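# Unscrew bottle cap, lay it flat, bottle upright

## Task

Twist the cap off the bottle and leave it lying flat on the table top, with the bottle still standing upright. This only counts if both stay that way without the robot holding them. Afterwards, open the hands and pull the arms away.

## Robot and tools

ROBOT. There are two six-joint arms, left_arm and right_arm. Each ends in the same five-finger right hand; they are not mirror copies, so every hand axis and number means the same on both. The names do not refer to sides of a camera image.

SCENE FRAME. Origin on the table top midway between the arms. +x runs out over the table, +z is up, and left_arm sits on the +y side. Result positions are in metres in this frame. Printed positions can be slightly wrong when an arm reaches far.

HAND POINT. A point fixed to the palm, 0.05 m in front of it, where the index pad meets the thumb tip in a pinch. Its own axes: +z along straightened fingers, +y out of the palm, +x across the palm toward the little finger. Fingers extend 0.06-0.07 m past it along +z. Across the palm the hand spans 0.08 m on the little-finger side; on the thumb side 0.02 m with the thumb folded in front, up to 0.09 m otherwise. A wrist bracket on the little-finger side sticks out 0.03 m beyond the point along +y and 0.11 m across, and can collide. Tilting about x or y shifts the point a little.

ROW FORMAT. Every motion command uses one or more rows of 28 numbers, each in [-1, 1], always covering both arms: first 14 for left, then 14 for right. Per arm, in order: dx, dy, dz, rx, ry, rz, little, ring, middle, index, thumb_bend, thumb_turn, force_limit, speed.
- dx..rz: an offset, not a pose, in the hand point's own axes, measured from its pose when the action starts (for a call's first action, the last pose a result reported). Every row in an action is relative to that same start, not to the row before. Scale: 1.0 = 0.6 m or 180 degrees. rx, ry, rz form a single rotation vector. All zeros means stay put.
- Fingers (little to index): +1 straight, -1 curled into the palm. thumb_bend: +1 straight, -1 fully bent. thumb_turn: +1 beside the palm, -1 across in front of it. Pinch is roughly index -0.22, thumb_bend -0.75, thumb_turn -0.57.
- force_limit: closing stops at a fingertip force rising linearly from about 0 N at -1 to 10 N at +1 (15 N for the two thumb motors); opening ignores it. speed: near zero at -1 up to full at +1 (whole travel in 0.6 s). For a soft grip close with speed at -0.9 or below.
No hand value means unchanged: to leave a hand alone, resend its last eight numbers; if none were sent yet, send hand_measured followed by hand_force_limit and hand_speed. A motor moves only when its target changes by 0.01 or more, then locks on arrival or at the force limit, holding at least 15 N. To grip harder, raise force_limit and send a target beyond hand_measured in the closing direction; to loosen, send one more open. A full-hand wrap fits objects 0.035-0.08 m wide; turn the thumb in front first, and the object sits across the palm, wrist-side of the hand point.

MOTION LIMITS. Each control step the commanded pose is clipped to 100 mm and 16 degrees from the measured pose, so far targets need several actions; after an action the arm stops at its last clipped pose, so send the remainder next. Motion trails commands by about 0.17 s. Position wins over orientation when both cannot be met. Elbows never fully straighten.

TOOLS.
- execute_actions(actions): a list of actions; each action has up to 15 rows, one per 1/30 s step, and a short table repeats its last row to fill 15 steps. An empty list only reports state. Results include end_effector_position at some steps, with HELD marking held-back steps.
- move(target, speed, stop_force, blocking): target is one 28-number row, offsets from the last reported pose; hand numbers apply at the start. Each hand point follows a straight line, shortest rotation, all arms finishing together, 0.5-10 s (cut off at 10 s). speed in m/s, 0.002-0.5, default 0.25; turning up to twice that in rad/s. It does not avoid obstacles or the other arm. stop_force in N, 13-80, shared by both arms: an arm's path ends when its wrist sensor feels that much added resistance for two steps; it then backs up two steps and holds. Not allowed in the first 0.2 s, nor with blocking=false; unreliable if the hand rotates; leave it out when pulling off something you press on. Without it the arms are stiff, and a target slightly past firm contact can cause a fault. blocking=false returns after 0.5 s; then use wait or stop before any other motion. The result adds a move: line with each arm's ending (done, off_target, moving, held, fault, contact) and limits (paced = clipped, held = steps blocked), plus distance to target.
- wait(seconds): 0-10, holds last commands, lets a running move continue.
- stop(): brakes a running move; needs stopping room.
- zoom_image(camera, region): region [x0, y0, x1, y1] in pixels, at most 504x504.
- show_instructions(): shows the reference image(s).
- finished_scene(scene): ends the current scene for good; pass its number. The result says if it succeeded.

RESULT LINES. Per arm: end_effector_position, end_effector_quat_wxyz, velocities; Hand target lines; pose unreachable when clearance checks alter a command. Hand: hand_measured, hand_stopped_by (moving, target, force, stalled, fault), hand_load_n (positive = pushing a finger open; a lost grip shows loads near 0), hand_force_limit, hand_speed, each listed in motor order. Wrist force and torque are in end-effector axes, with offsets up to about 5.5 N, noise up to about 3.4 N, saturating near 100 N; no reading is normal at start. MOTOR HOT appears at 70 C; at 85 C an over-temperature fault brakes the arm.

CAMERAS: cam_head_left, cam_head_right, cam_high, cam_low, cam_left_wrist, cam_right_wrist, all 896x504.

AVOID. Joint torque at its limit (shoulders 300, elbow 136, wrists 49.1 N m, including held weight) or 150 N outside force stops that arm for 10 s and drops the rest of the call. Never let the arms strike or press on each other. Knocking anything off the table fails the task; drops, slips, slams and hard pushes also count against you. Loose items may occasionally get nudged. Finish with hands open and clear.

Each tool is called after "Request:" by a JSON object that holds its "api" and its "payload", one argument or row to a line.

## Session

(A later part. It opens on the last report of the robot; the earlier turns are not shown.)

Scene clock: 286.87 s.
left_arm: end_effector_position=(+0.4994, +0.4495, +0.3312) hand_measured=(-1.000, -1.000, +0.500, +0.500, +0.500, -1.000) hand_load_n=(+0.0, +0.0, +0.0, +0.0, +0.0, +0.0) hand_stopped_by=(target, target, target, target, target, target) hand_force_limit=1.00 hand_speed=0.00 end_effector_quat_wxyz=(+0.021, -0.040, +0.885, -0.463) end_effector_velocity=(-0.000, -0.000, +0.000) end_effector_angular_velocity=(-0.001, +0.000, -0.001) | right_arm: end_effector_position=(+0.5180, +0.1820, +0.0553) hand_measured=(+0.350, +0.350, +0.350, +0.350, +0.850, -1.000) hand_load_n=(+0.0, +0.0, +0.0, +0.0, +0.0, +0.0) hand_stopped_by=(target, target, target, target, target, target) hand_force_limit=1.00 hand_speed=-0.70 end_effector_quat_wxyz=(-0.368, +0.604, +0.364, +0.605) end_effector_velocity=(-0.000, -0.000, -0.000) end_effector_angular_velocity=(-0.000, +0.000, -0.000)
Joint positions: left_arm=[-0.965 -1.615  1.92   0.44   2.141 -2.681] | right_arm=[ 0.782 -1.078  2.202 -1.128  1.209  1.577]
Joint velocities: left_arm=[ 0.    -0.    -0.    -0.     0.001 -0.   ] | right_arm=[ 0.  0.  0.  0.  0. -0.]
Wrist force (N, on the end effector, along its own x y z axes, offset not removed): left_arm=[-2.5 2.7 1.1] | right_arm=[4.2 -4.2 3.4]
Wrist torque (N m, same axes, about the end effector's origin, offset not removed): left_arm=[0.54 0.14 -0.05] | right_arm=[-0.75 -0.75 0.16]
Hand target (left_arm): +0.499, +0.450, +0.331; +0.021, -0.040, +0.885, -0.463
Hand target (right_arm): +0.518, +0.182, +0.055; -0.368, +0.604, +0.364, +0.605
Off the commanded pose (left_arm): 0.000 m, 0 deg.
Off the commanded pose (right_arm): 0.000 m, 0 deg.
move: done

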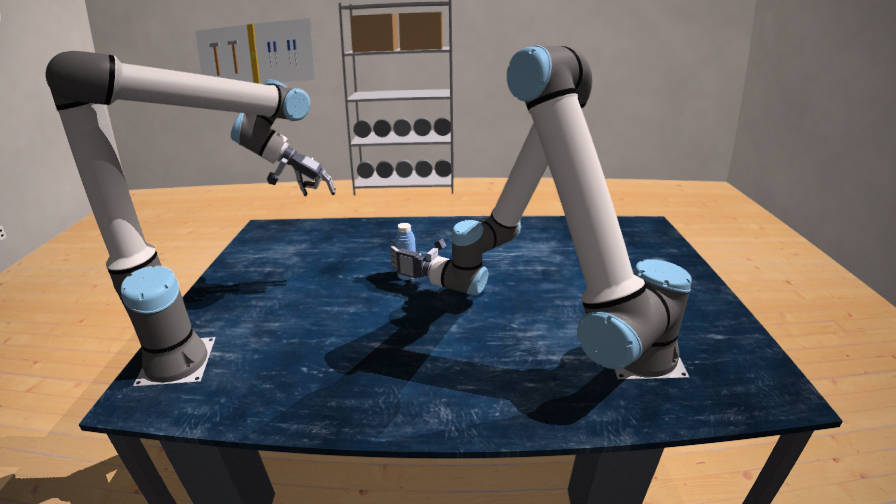

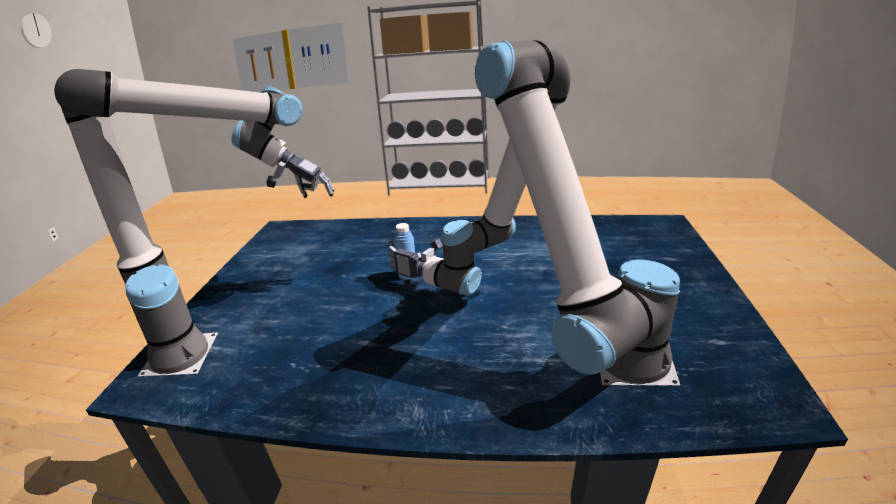

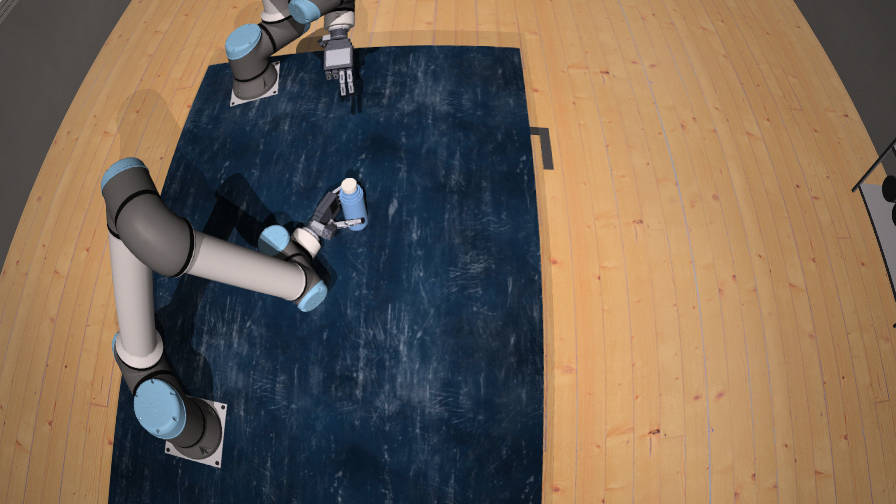

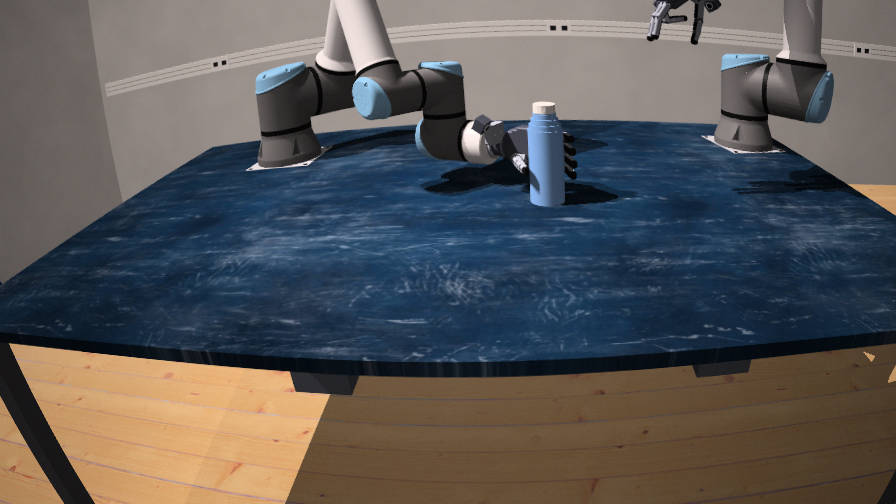

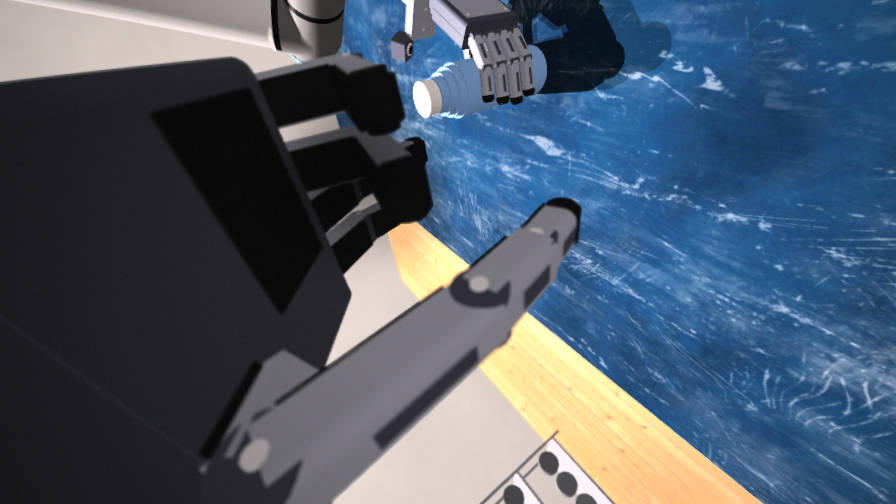

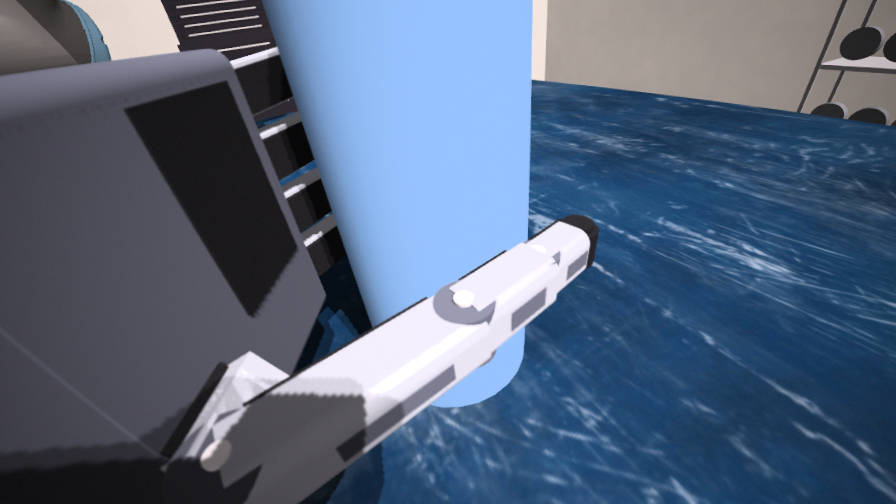

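Request:
{"api": "move", "payload": {
  "target": [0,0,0,0,0,0,-1,-1,0.5,0.5,0.5,-1,1,0, 0.002,0,0,0,-0.013,0,0.35,0.35,0.35,0.35,0.85,-1,1,-0.7],
  "speed": 0.03
}}

Request:
{"api": "move", "payload": {
  "target": [0,0,0,0,0,0,-1,-1,0.5,0.5,0.5,-1,1,0, 0,0,0,0,0,0,-0.8,-0.8,-0.8,-0.8,0.3,-1,1,-0.8],
  "speed": 0.03
}}

Scene clock: 305.30 s.
left_arm: end_effector_position=(+0.4994, +0.4495, +0.3312) hand_measured=(-1.000, -1.000, +0.500, +0.500, +0.500, -1.000) hand_load_n=(+0.0, +0.0, +0.0, +0.0, +0.0, +0.0) hand_stopped_by=(target, target, target, target, target, target) hand_force_limit=1.00 hand_speed=0.00 end_effector_quat_wxyz=(+0.021, -0.040, +0.885, -0.463) end_effector_velocity=(-0.000, +0.000, -0.000) end_effector_angular_velocity=(+0.001, +0.000, -0.001) | right_arm: end_effector_position=(+0.5180, +0.1820, +0.0564) hand_measured=(+0.350, +0.350, +0.350, +0.350, +0.850, -1.000) hand_load_n=(+0.0, +0.0, +0.0, +0.0, +0.0, +0.0) hand_stopped_by=(target, target, target, target, target, target) hand_force_limit=1.00 hand_speed=-0.70 end_effector_quat_wxyz=(-0.361, +0.616, +0.371, +0.593) end_effector_velocity=(+0.000, +0.000, -0.001) end_effector_angular_velocity=(-0.012, +0.008, -0.000)
Joint positions: left_arm=[-0.965 -1.615  1.92   0.44   2.141 -2.681] | right_arm=[ 0.783 -1.093  2.188 -1.057  1.21   1.562]
Joint velocities: left_arm=[-0.     0.     0.     0.001  0.     0.001] | right_arm=[ 0.    -0.002 -0.006  0.023  0.    -0.004]
Wrist force (N, on the end effector, along its own x y z axes, offset not removed): left_arm=[0.2 -0.7 4.9] | right_arm=[3.1 2.1 1.6]
Wrist torque (N m, same axes, about the end effector's origin, offset not removed): left_arm=[-0.34 -0.08 0.09] | right_arm=[0.25 -0.29 0.14]
Hand target (left_arm): +0.499, +0.450, +0.331; +0.021, -0.040, +0.885, -0.463
Hand target (right_arm): +0.518, +0.182, +0.056; -0.361, +0.617, +0.372, +0.593
Off the commanded pose (left_arm): 0.000 m, 0 deg.
Off the commanded pose (right_arm): 0.000 m, 0 deg.
move: done

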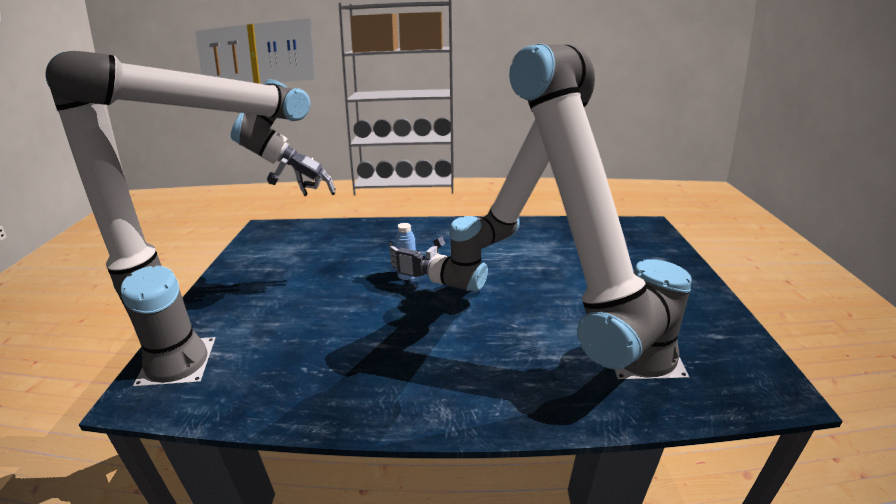

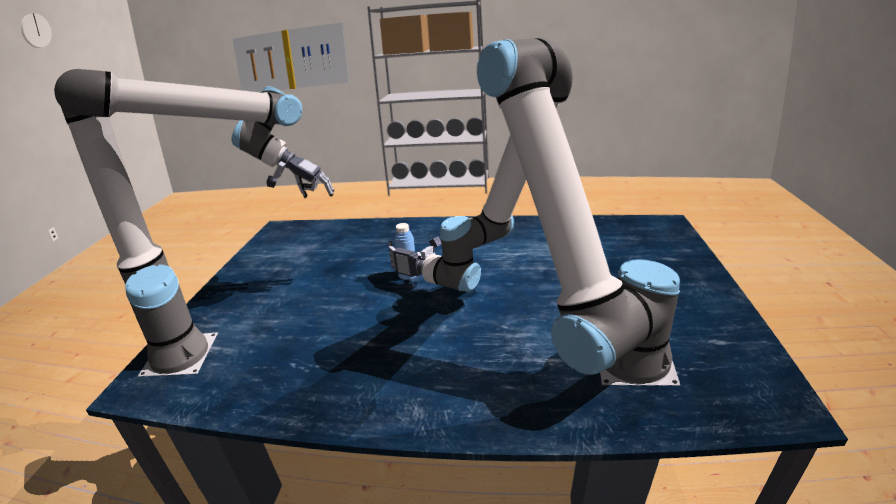

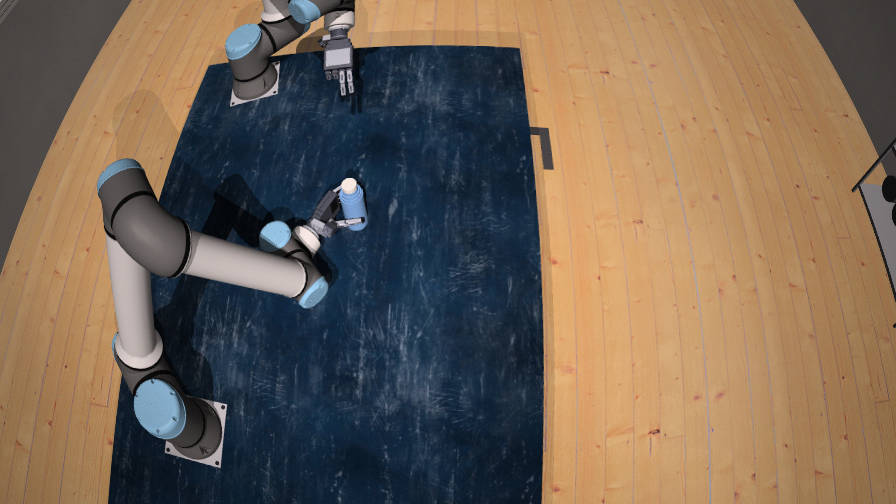

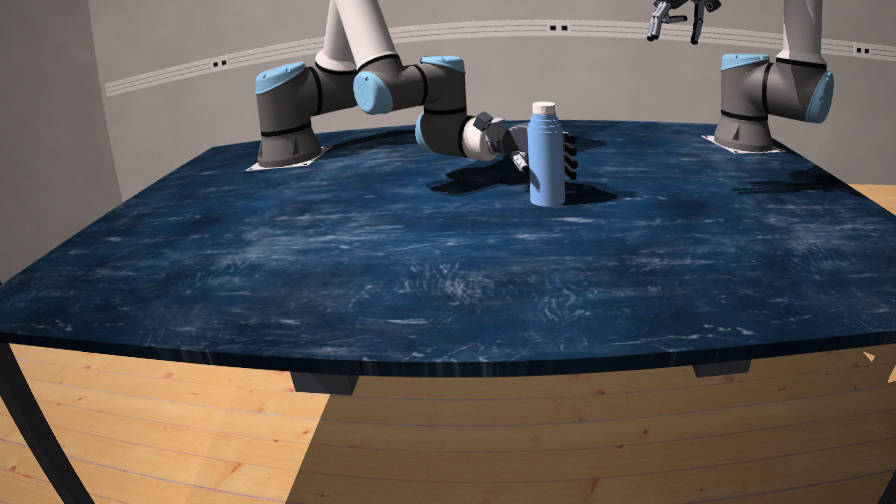

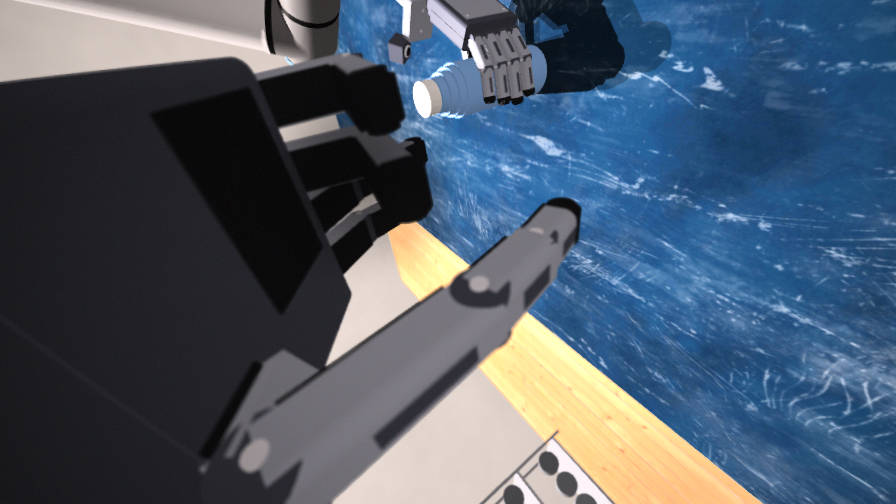

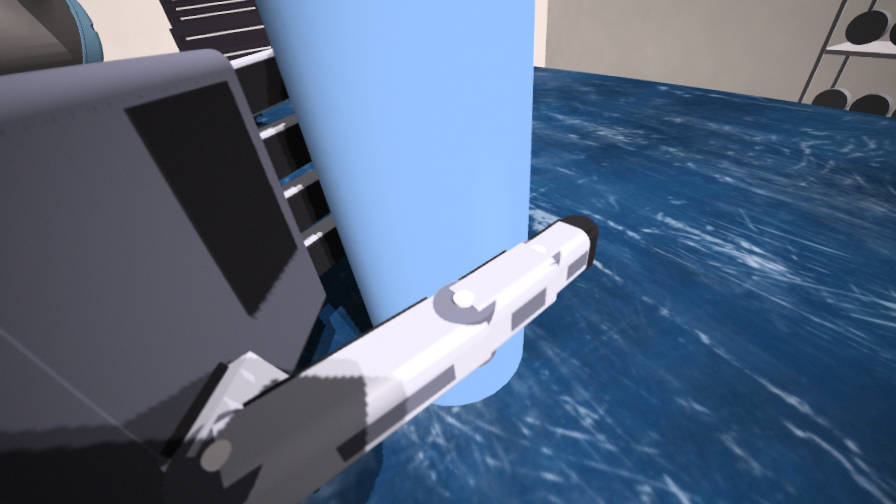

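Scene clock: 306.50 s.
left_arm: end_effector_position=(+0.4994, +0.4495, +0.3312) hand_measured=(-1.000, -1.000, +0.500, +0.500, +0.500, -1.000) hand_load_n=(+0.0, +0.0, +0.0, +0.0, +0.0, +0.0) hand_stopped_by=(target, target, target, target, target, target) hand_force_limit=1.00 hand_speed=0.00 end_effector_quat_wxyz=(+0.021, -0.040, +0.885, -0.463) end_effector_velocity=(-0.000, -0.000, +0.001) end_effector_angular_velocity=(-0.002, +0.000, -0.001) | right_arm: end_effector_position=(+0.5180, +0.1820, +0.0565) hand_measured=(+0.046, +0.070, +0.090, +0.114, +0.718, -1.000) hand_load_n=(+11.0, +8.5, +6.0, +4.0, +20.0, +3.0) hand_stopped_by=(force, force, force, force, force, target) hand_force_limit=1.00 hand_speed=-0.80 end_effector_quat_wxyz=(-0.361, +0.616, +0.371, +0.593) end_effector_velocity=(+0.000, -0.000, -0.001) end_effector_angular_velocity=(-0.001, +0.002, -0.000)
Joint positions: left_arm=[-0.965 -1.615  1.92   0.44   2.141 -2.681] | right_arm=[ 0.783 -1.093  2.188 -1.057  1.21   1.562]
Joint velocities: left_arm=[-0.    -0.001  0.    -0.001  0.001 -0.001] | right_arm=[ 0.     0.001 -0.     0.001  0.     0.001]
Wrist force (N, on the end effector, along its own x y z axes, offset not removed): left_arm=[-0.5 -0.4 -3.2] | right_arm=[16.9 -4.2 2.4]
Wrist torque (N m, same axes, about the end effector's origin, offset not removed): left_arm=[0.40 0.26 0.13] | right_arm=[-0.54 -1.10 -0.03]
Hand target (left_arm): +0.499, +0.450, +0.331; +0.021, -0.040, +0.885, -0.463
Hand target (right_arm): +0.518, +0.182, +0.056; -0.361, +0.616, +0.371, +0.593
Off the commanded pose (left_arm): 0.000 m, 0 deg.
Off the commanded pose (right_arm): 0.000 m, 0 deg.
move: done

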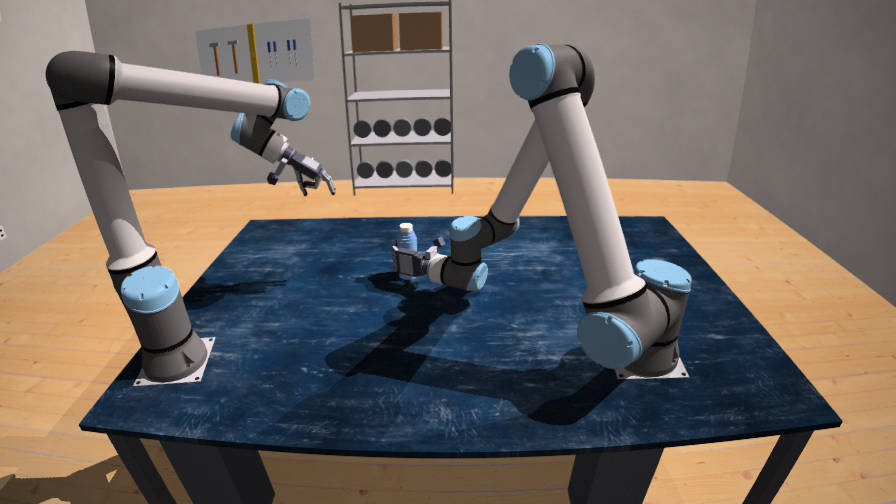

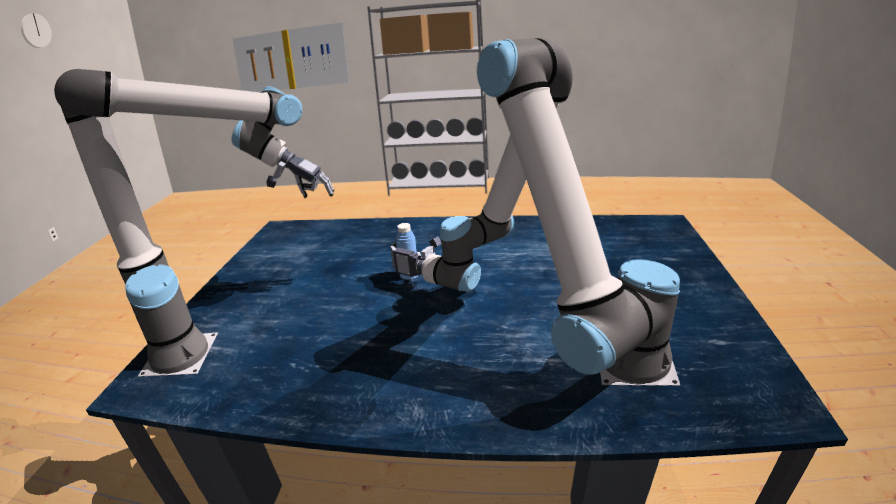

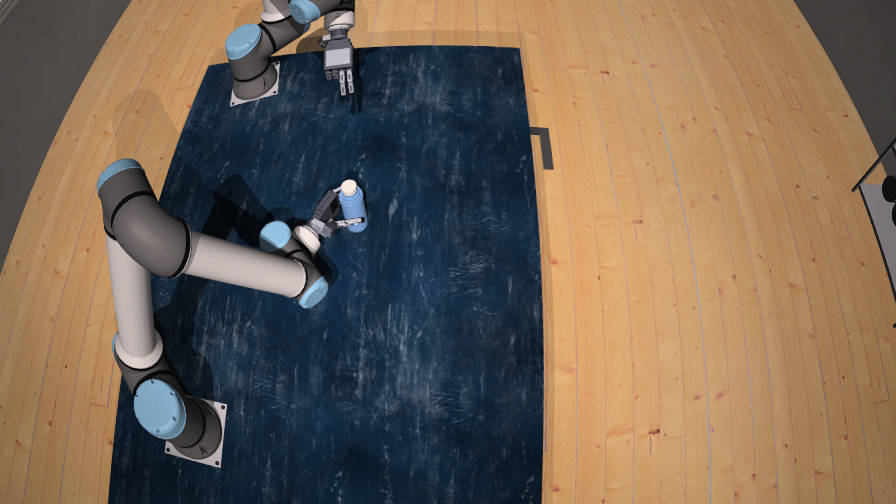

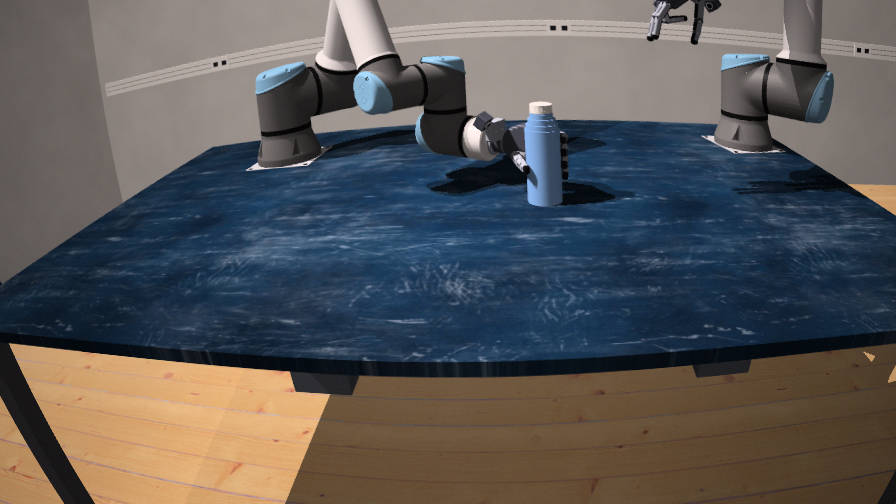

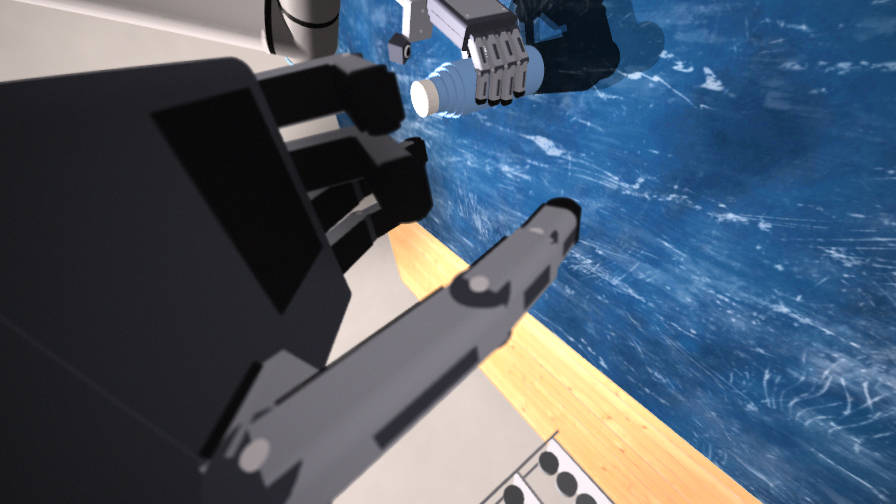

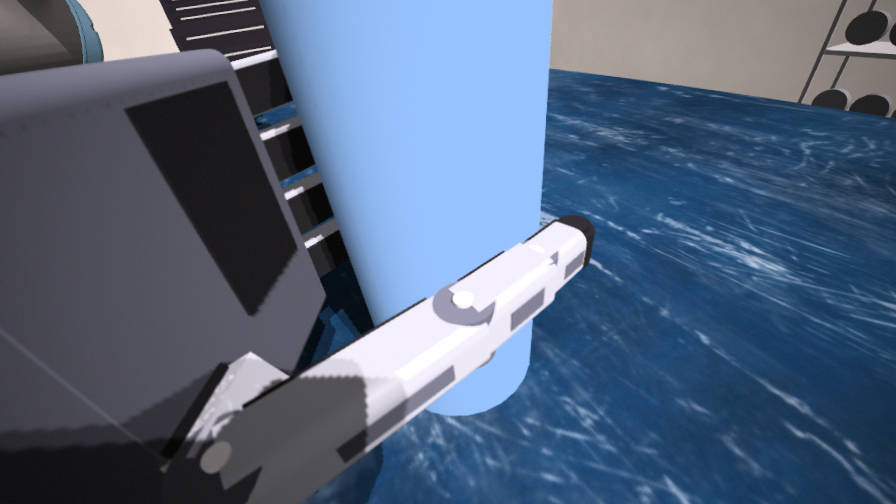

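Request:
{"api": "move", "payload": {
  "target": [0,0,0,0,0,0,-1,-1,0.5,0.5,0.5,-1,1,0, 0.0015,0,0,0,0,0,-0.9,-0.9,-0.9,-0.9,0.2,-1,1,-0.9],
  "speed": 0.02
}}

Request:
{"api": "zoom_image", "payload": {
  "camera": "cam_low",
  "region": [470,85,620,215]
}}

Request:
{"api": "zoom_image", "payload": {
  "camera": "cam_high",
  "region": [290,165,400,255]
}}

Scene clock: 314.80 s.
left_arm: end_effector_position=(+0.4994, +0.4495, +0.3312) hand_measured=(-1.000, -1.000, +0.500, +0.500, +0.500, -1.000) hand_load_n=(+0.0, +0.0, +0.0, +0.0, +0.0, +0.0) hand_stopped_by=(target, target, target, target, target, target) hand_force_limit=1.00 hand_speed=0.00 end_effector_quat_wxyz=(+0.021, -0.040, +0.885, -0.463) end_effector_velocity=(+0.000, +0.000, +0.000) end_effector_angular_velocity=(-0.000, +0.000, +0.000) | right_arm: end_effector_position=(+0.5180, +0.1820, +0.0573) hand_measured=(+0.046, +0.062, +0.076, +0.094, +0.720, -1.000) hand_load_n=(+4.5, +7.0, +9.5, +11.0, +23.5, +6.5) hand_stopped_by=(force, force, force, force, force, target) hand_force_limit=1.00 hand_speed=-0.90 end_effector_quat_wxyz=(-0.361, +0.616, +0.371, +0.593) end_effector_velocity=(-0.000, +0.000, +0.001) end_effector_angular_velocity=(+0.001, -0.001, +0.000)
Joint positions: left_arm=[-0.965 -1.615  1.92   0.44   2.141 -2.681] | right_arm=[ 0.783 -1.095  2.188 -1.056  1.21   1.562]
Joint velocities: left_arm=[ 0. -0. -0.  0.  0. -0.] | right_arm=[ 0.    -0.001  0.    -0.001 -0.    -0.   ]
Wrist force (N, on the end effector, along its own x y z axes, offset not removed): left_arm=[0.7 -0.4 -3.1] | right_arm=[-4.1 -2.4 2.2]
Wrist torque (N m, same axes, about the end effector's origin, offset not removed): left_arm=[0.29 -0.04 0.25] | right_arm=[-0.31 0.39 -0.39]
Hand target (left_arm): +0.499, +0.450, +0.331; +0.021, -0.040, +0.885, -0.463
Hand target (right_arm): +0.518, +0.182, +0.057; -0.361, +0.616, +0.371, +0.593
Off the commanded pose (left_arm): 0.000 m, 0 deg.
Off the commanded pose (right_arm): 0.000 m, 0 deg.
move: done

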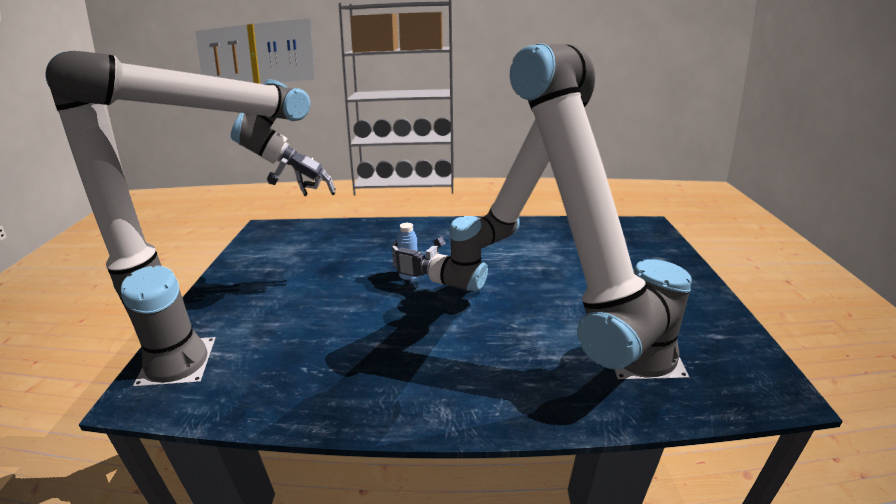

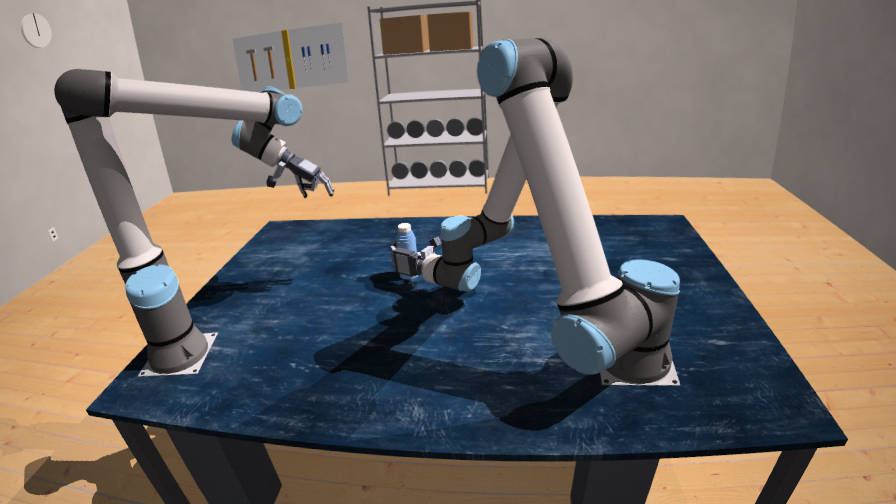

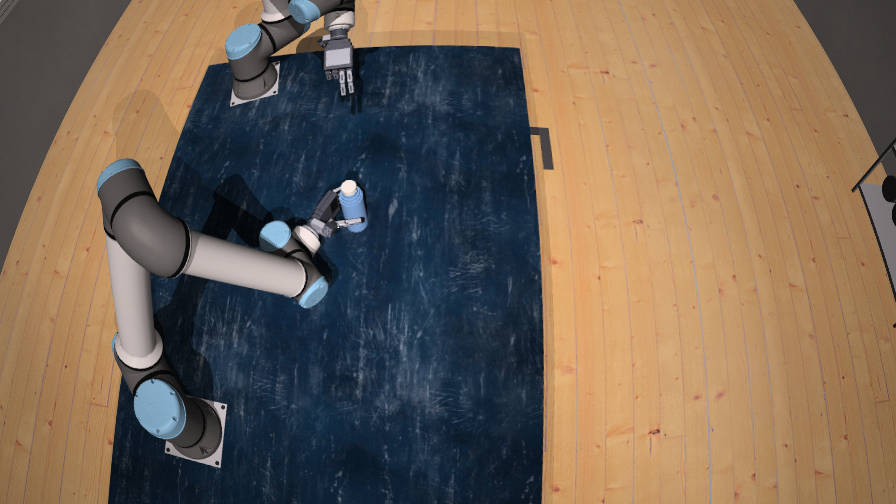

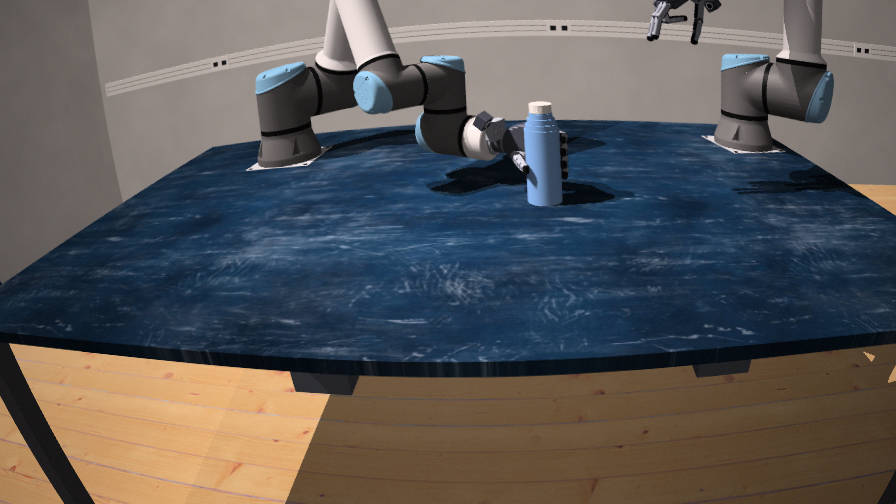

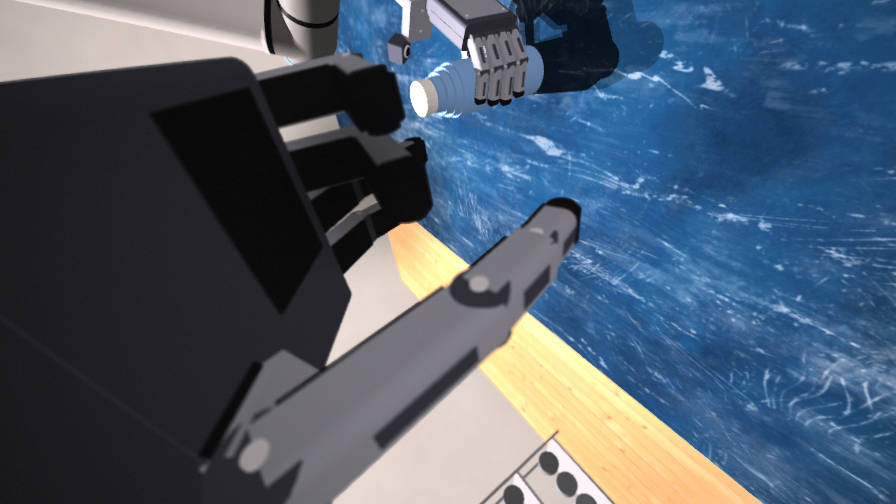

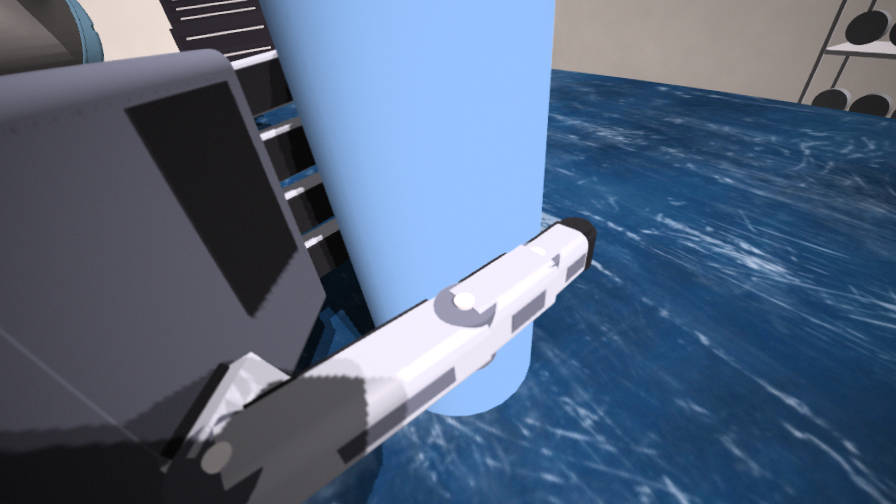

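Region (470, 85, 620, 215) of cam_low's 896x504 image, scaled by 3.360, with more detail than that image has; it fills the top 437 rows of this view, and the rest is white.

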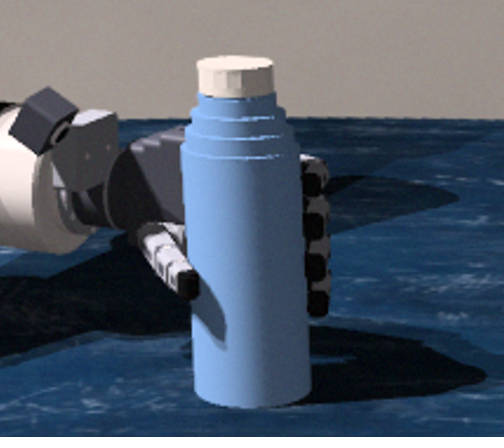

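Region (290, 165, 400, 255) of cam_high's 896x504 image, scaled by 4.582, with more detail than that image has; it fills the top 412 rows of this view, and the rest is white.

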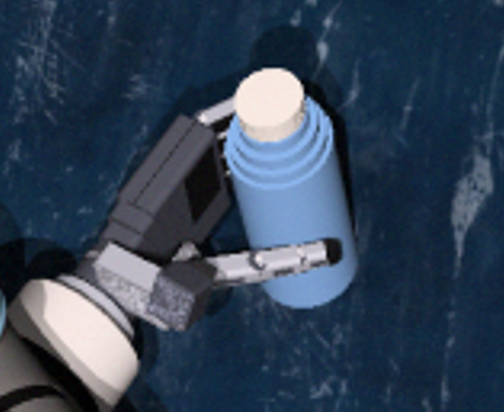

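Request:
{"api": "move", "payload": {
  "target": [-0.002,-0.183,0.439,0,0.1367,0.0957,-1,-1,0.5,0.5,0.5,-1,1,0, -0.002,0,0,0,0,0,-0.9,-0.9,-0.9,-0.9,0.2,-1,1,-0.9],
  "speed": 0.15
}}

Scene clock: 343.80 s.
left_arm: end_effector_position=(+0.5250, +0.1720, +0.2704) hand_measured=(-1.000, -1.000, +0.500, +0.500, +0.500, -1.000) hand_load_n=(+0.0, +0.0, +0.0, +0.0, +0.0, +0.0) hand_stopped_by=(target, target, target, target, target, target) hand_force_limit=1.00 hand_speed=0.00 end_effector_quat_wxyz=(-0.099, +0.191, +0.866, -0.452) end_effector_velocity=(+0.001, -0.002, -0.000) end_effector_angular_velocity=(+0.001, -0.001, -0.005) | right_arm: end_effector_position=(+0.5180, +0.1820, +0.0561) hand_measured=(+0.046, +0.062, +0.076, +0.094, +0.720, -1.000) hand_load_n=(+9.0, +9.5, +10.0, +9.5, +23.5, +1.0) hand_stopped_by=(force, force, force, force, force, target) hand_force_limit=1.00 hand_speed=-0.90 end_effector_quat_wxyz=(-0.361, +0.616, +0.371, +0.593) end_effector_velocity=(-0.001, -0.001, +0.000) end_effector_angular_velocity=(+0.000, +0.000, -0.000)
Joint positions: left_arm=[-1.128 -1.132  1.481  0.623  2.378 -2.327] | right_arm=[ 0.783 -1.093  2.189 -1.058  1.21   1.562]
Joint velocities: left_arm=[-0.001  0.005 -0.006  0.006  0.001  0.006] | right_arm=[-0.    -0.001  0.002 -0.     0.     0.   ]
Wrist force (N, on the end effector, along its own x y z axes, offset not removed): left_arm=[0.9 2.4 -4.1] | right_arm=[15.5 -1.0 6.4]
Wrist torque (N m, same axes, about the end effector's origin, offset not removed): left_arm=[0.76 0.02 0.33] | right_arm=[0.08 -0.15 -0.31]
Hand target (left_arm): +0.525, +0.172, +0.270; -0.099, +0.191, +0.866, -0.452
Hand target (right_arm): +0.518, +0.182, +0.056; -0.361, +0.616, +0.371, +0.593
Off the commanded pose (left_arm): 0.001 m, 0 deg.
Off the commanded pose (right_arm): 0.000 m, 0 deg.
move: done

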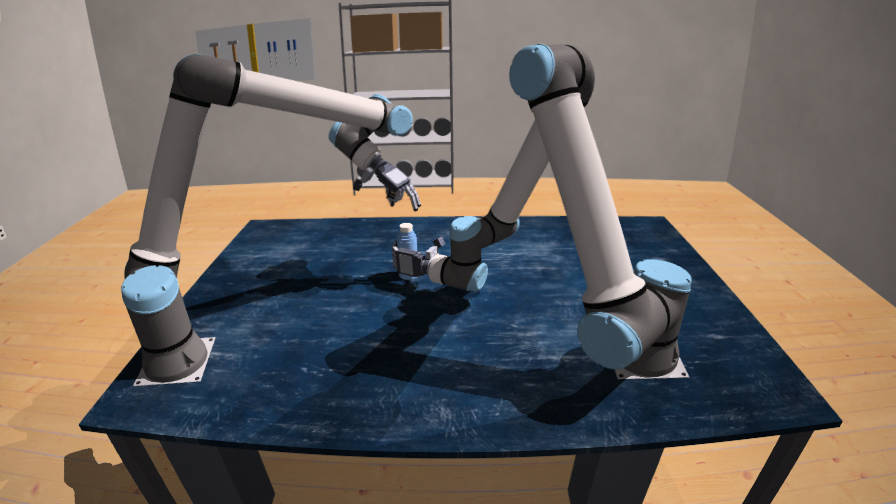

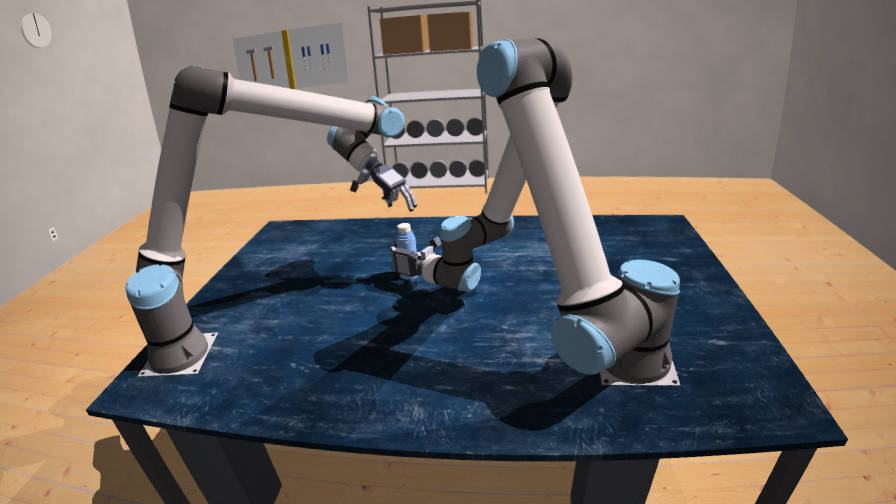

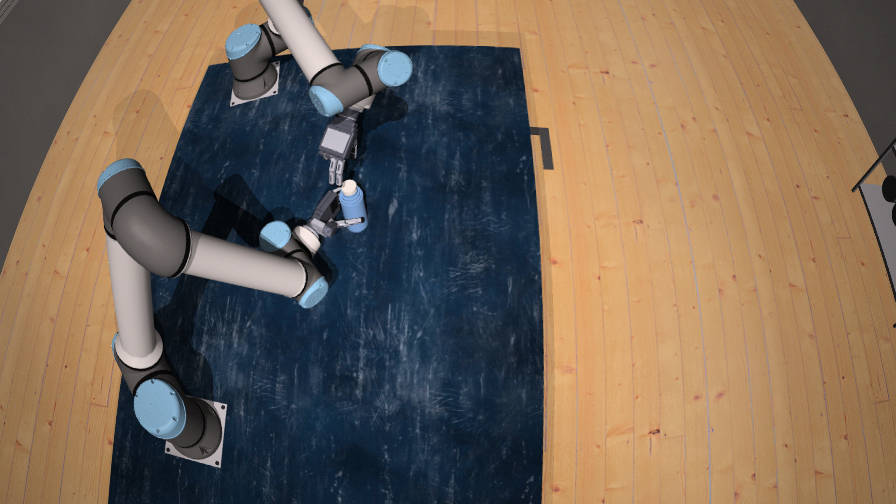

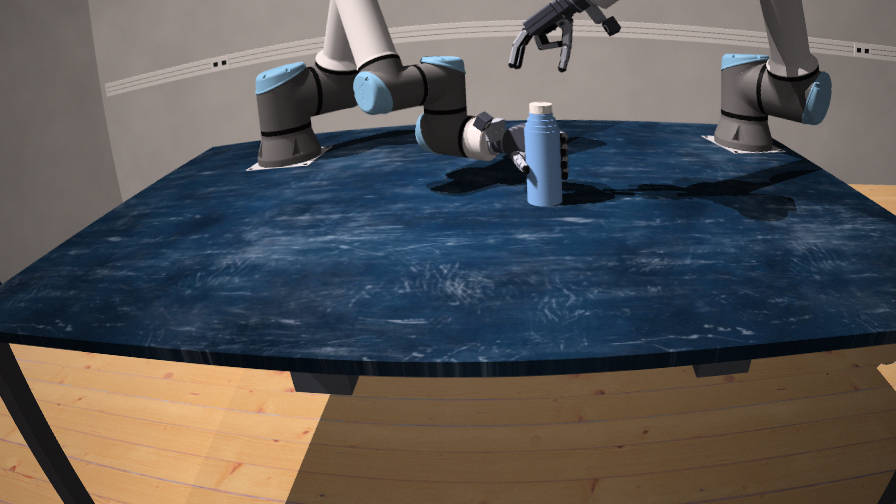

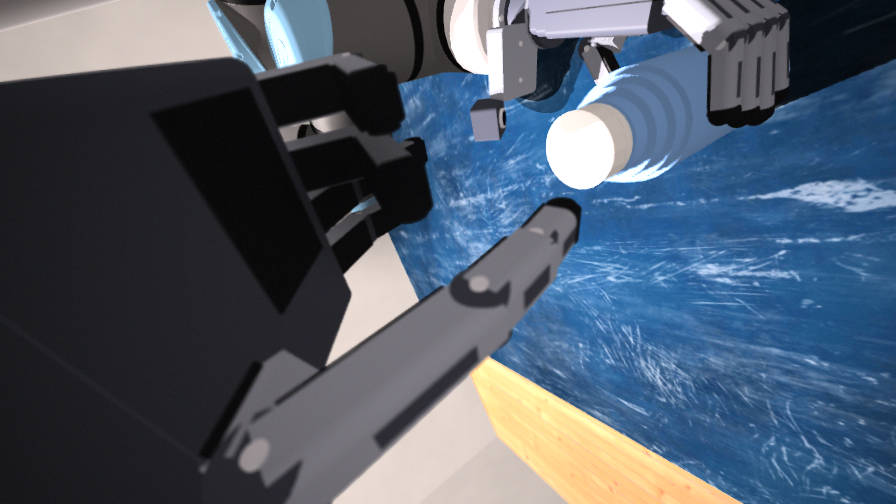

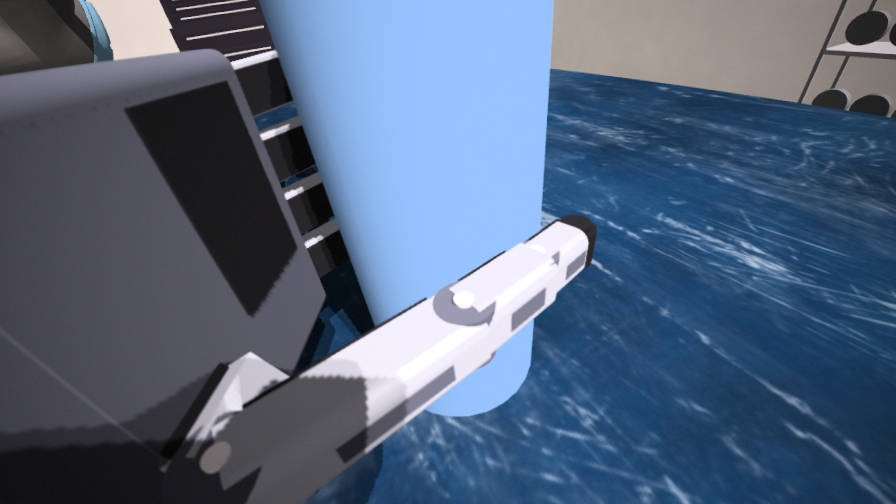

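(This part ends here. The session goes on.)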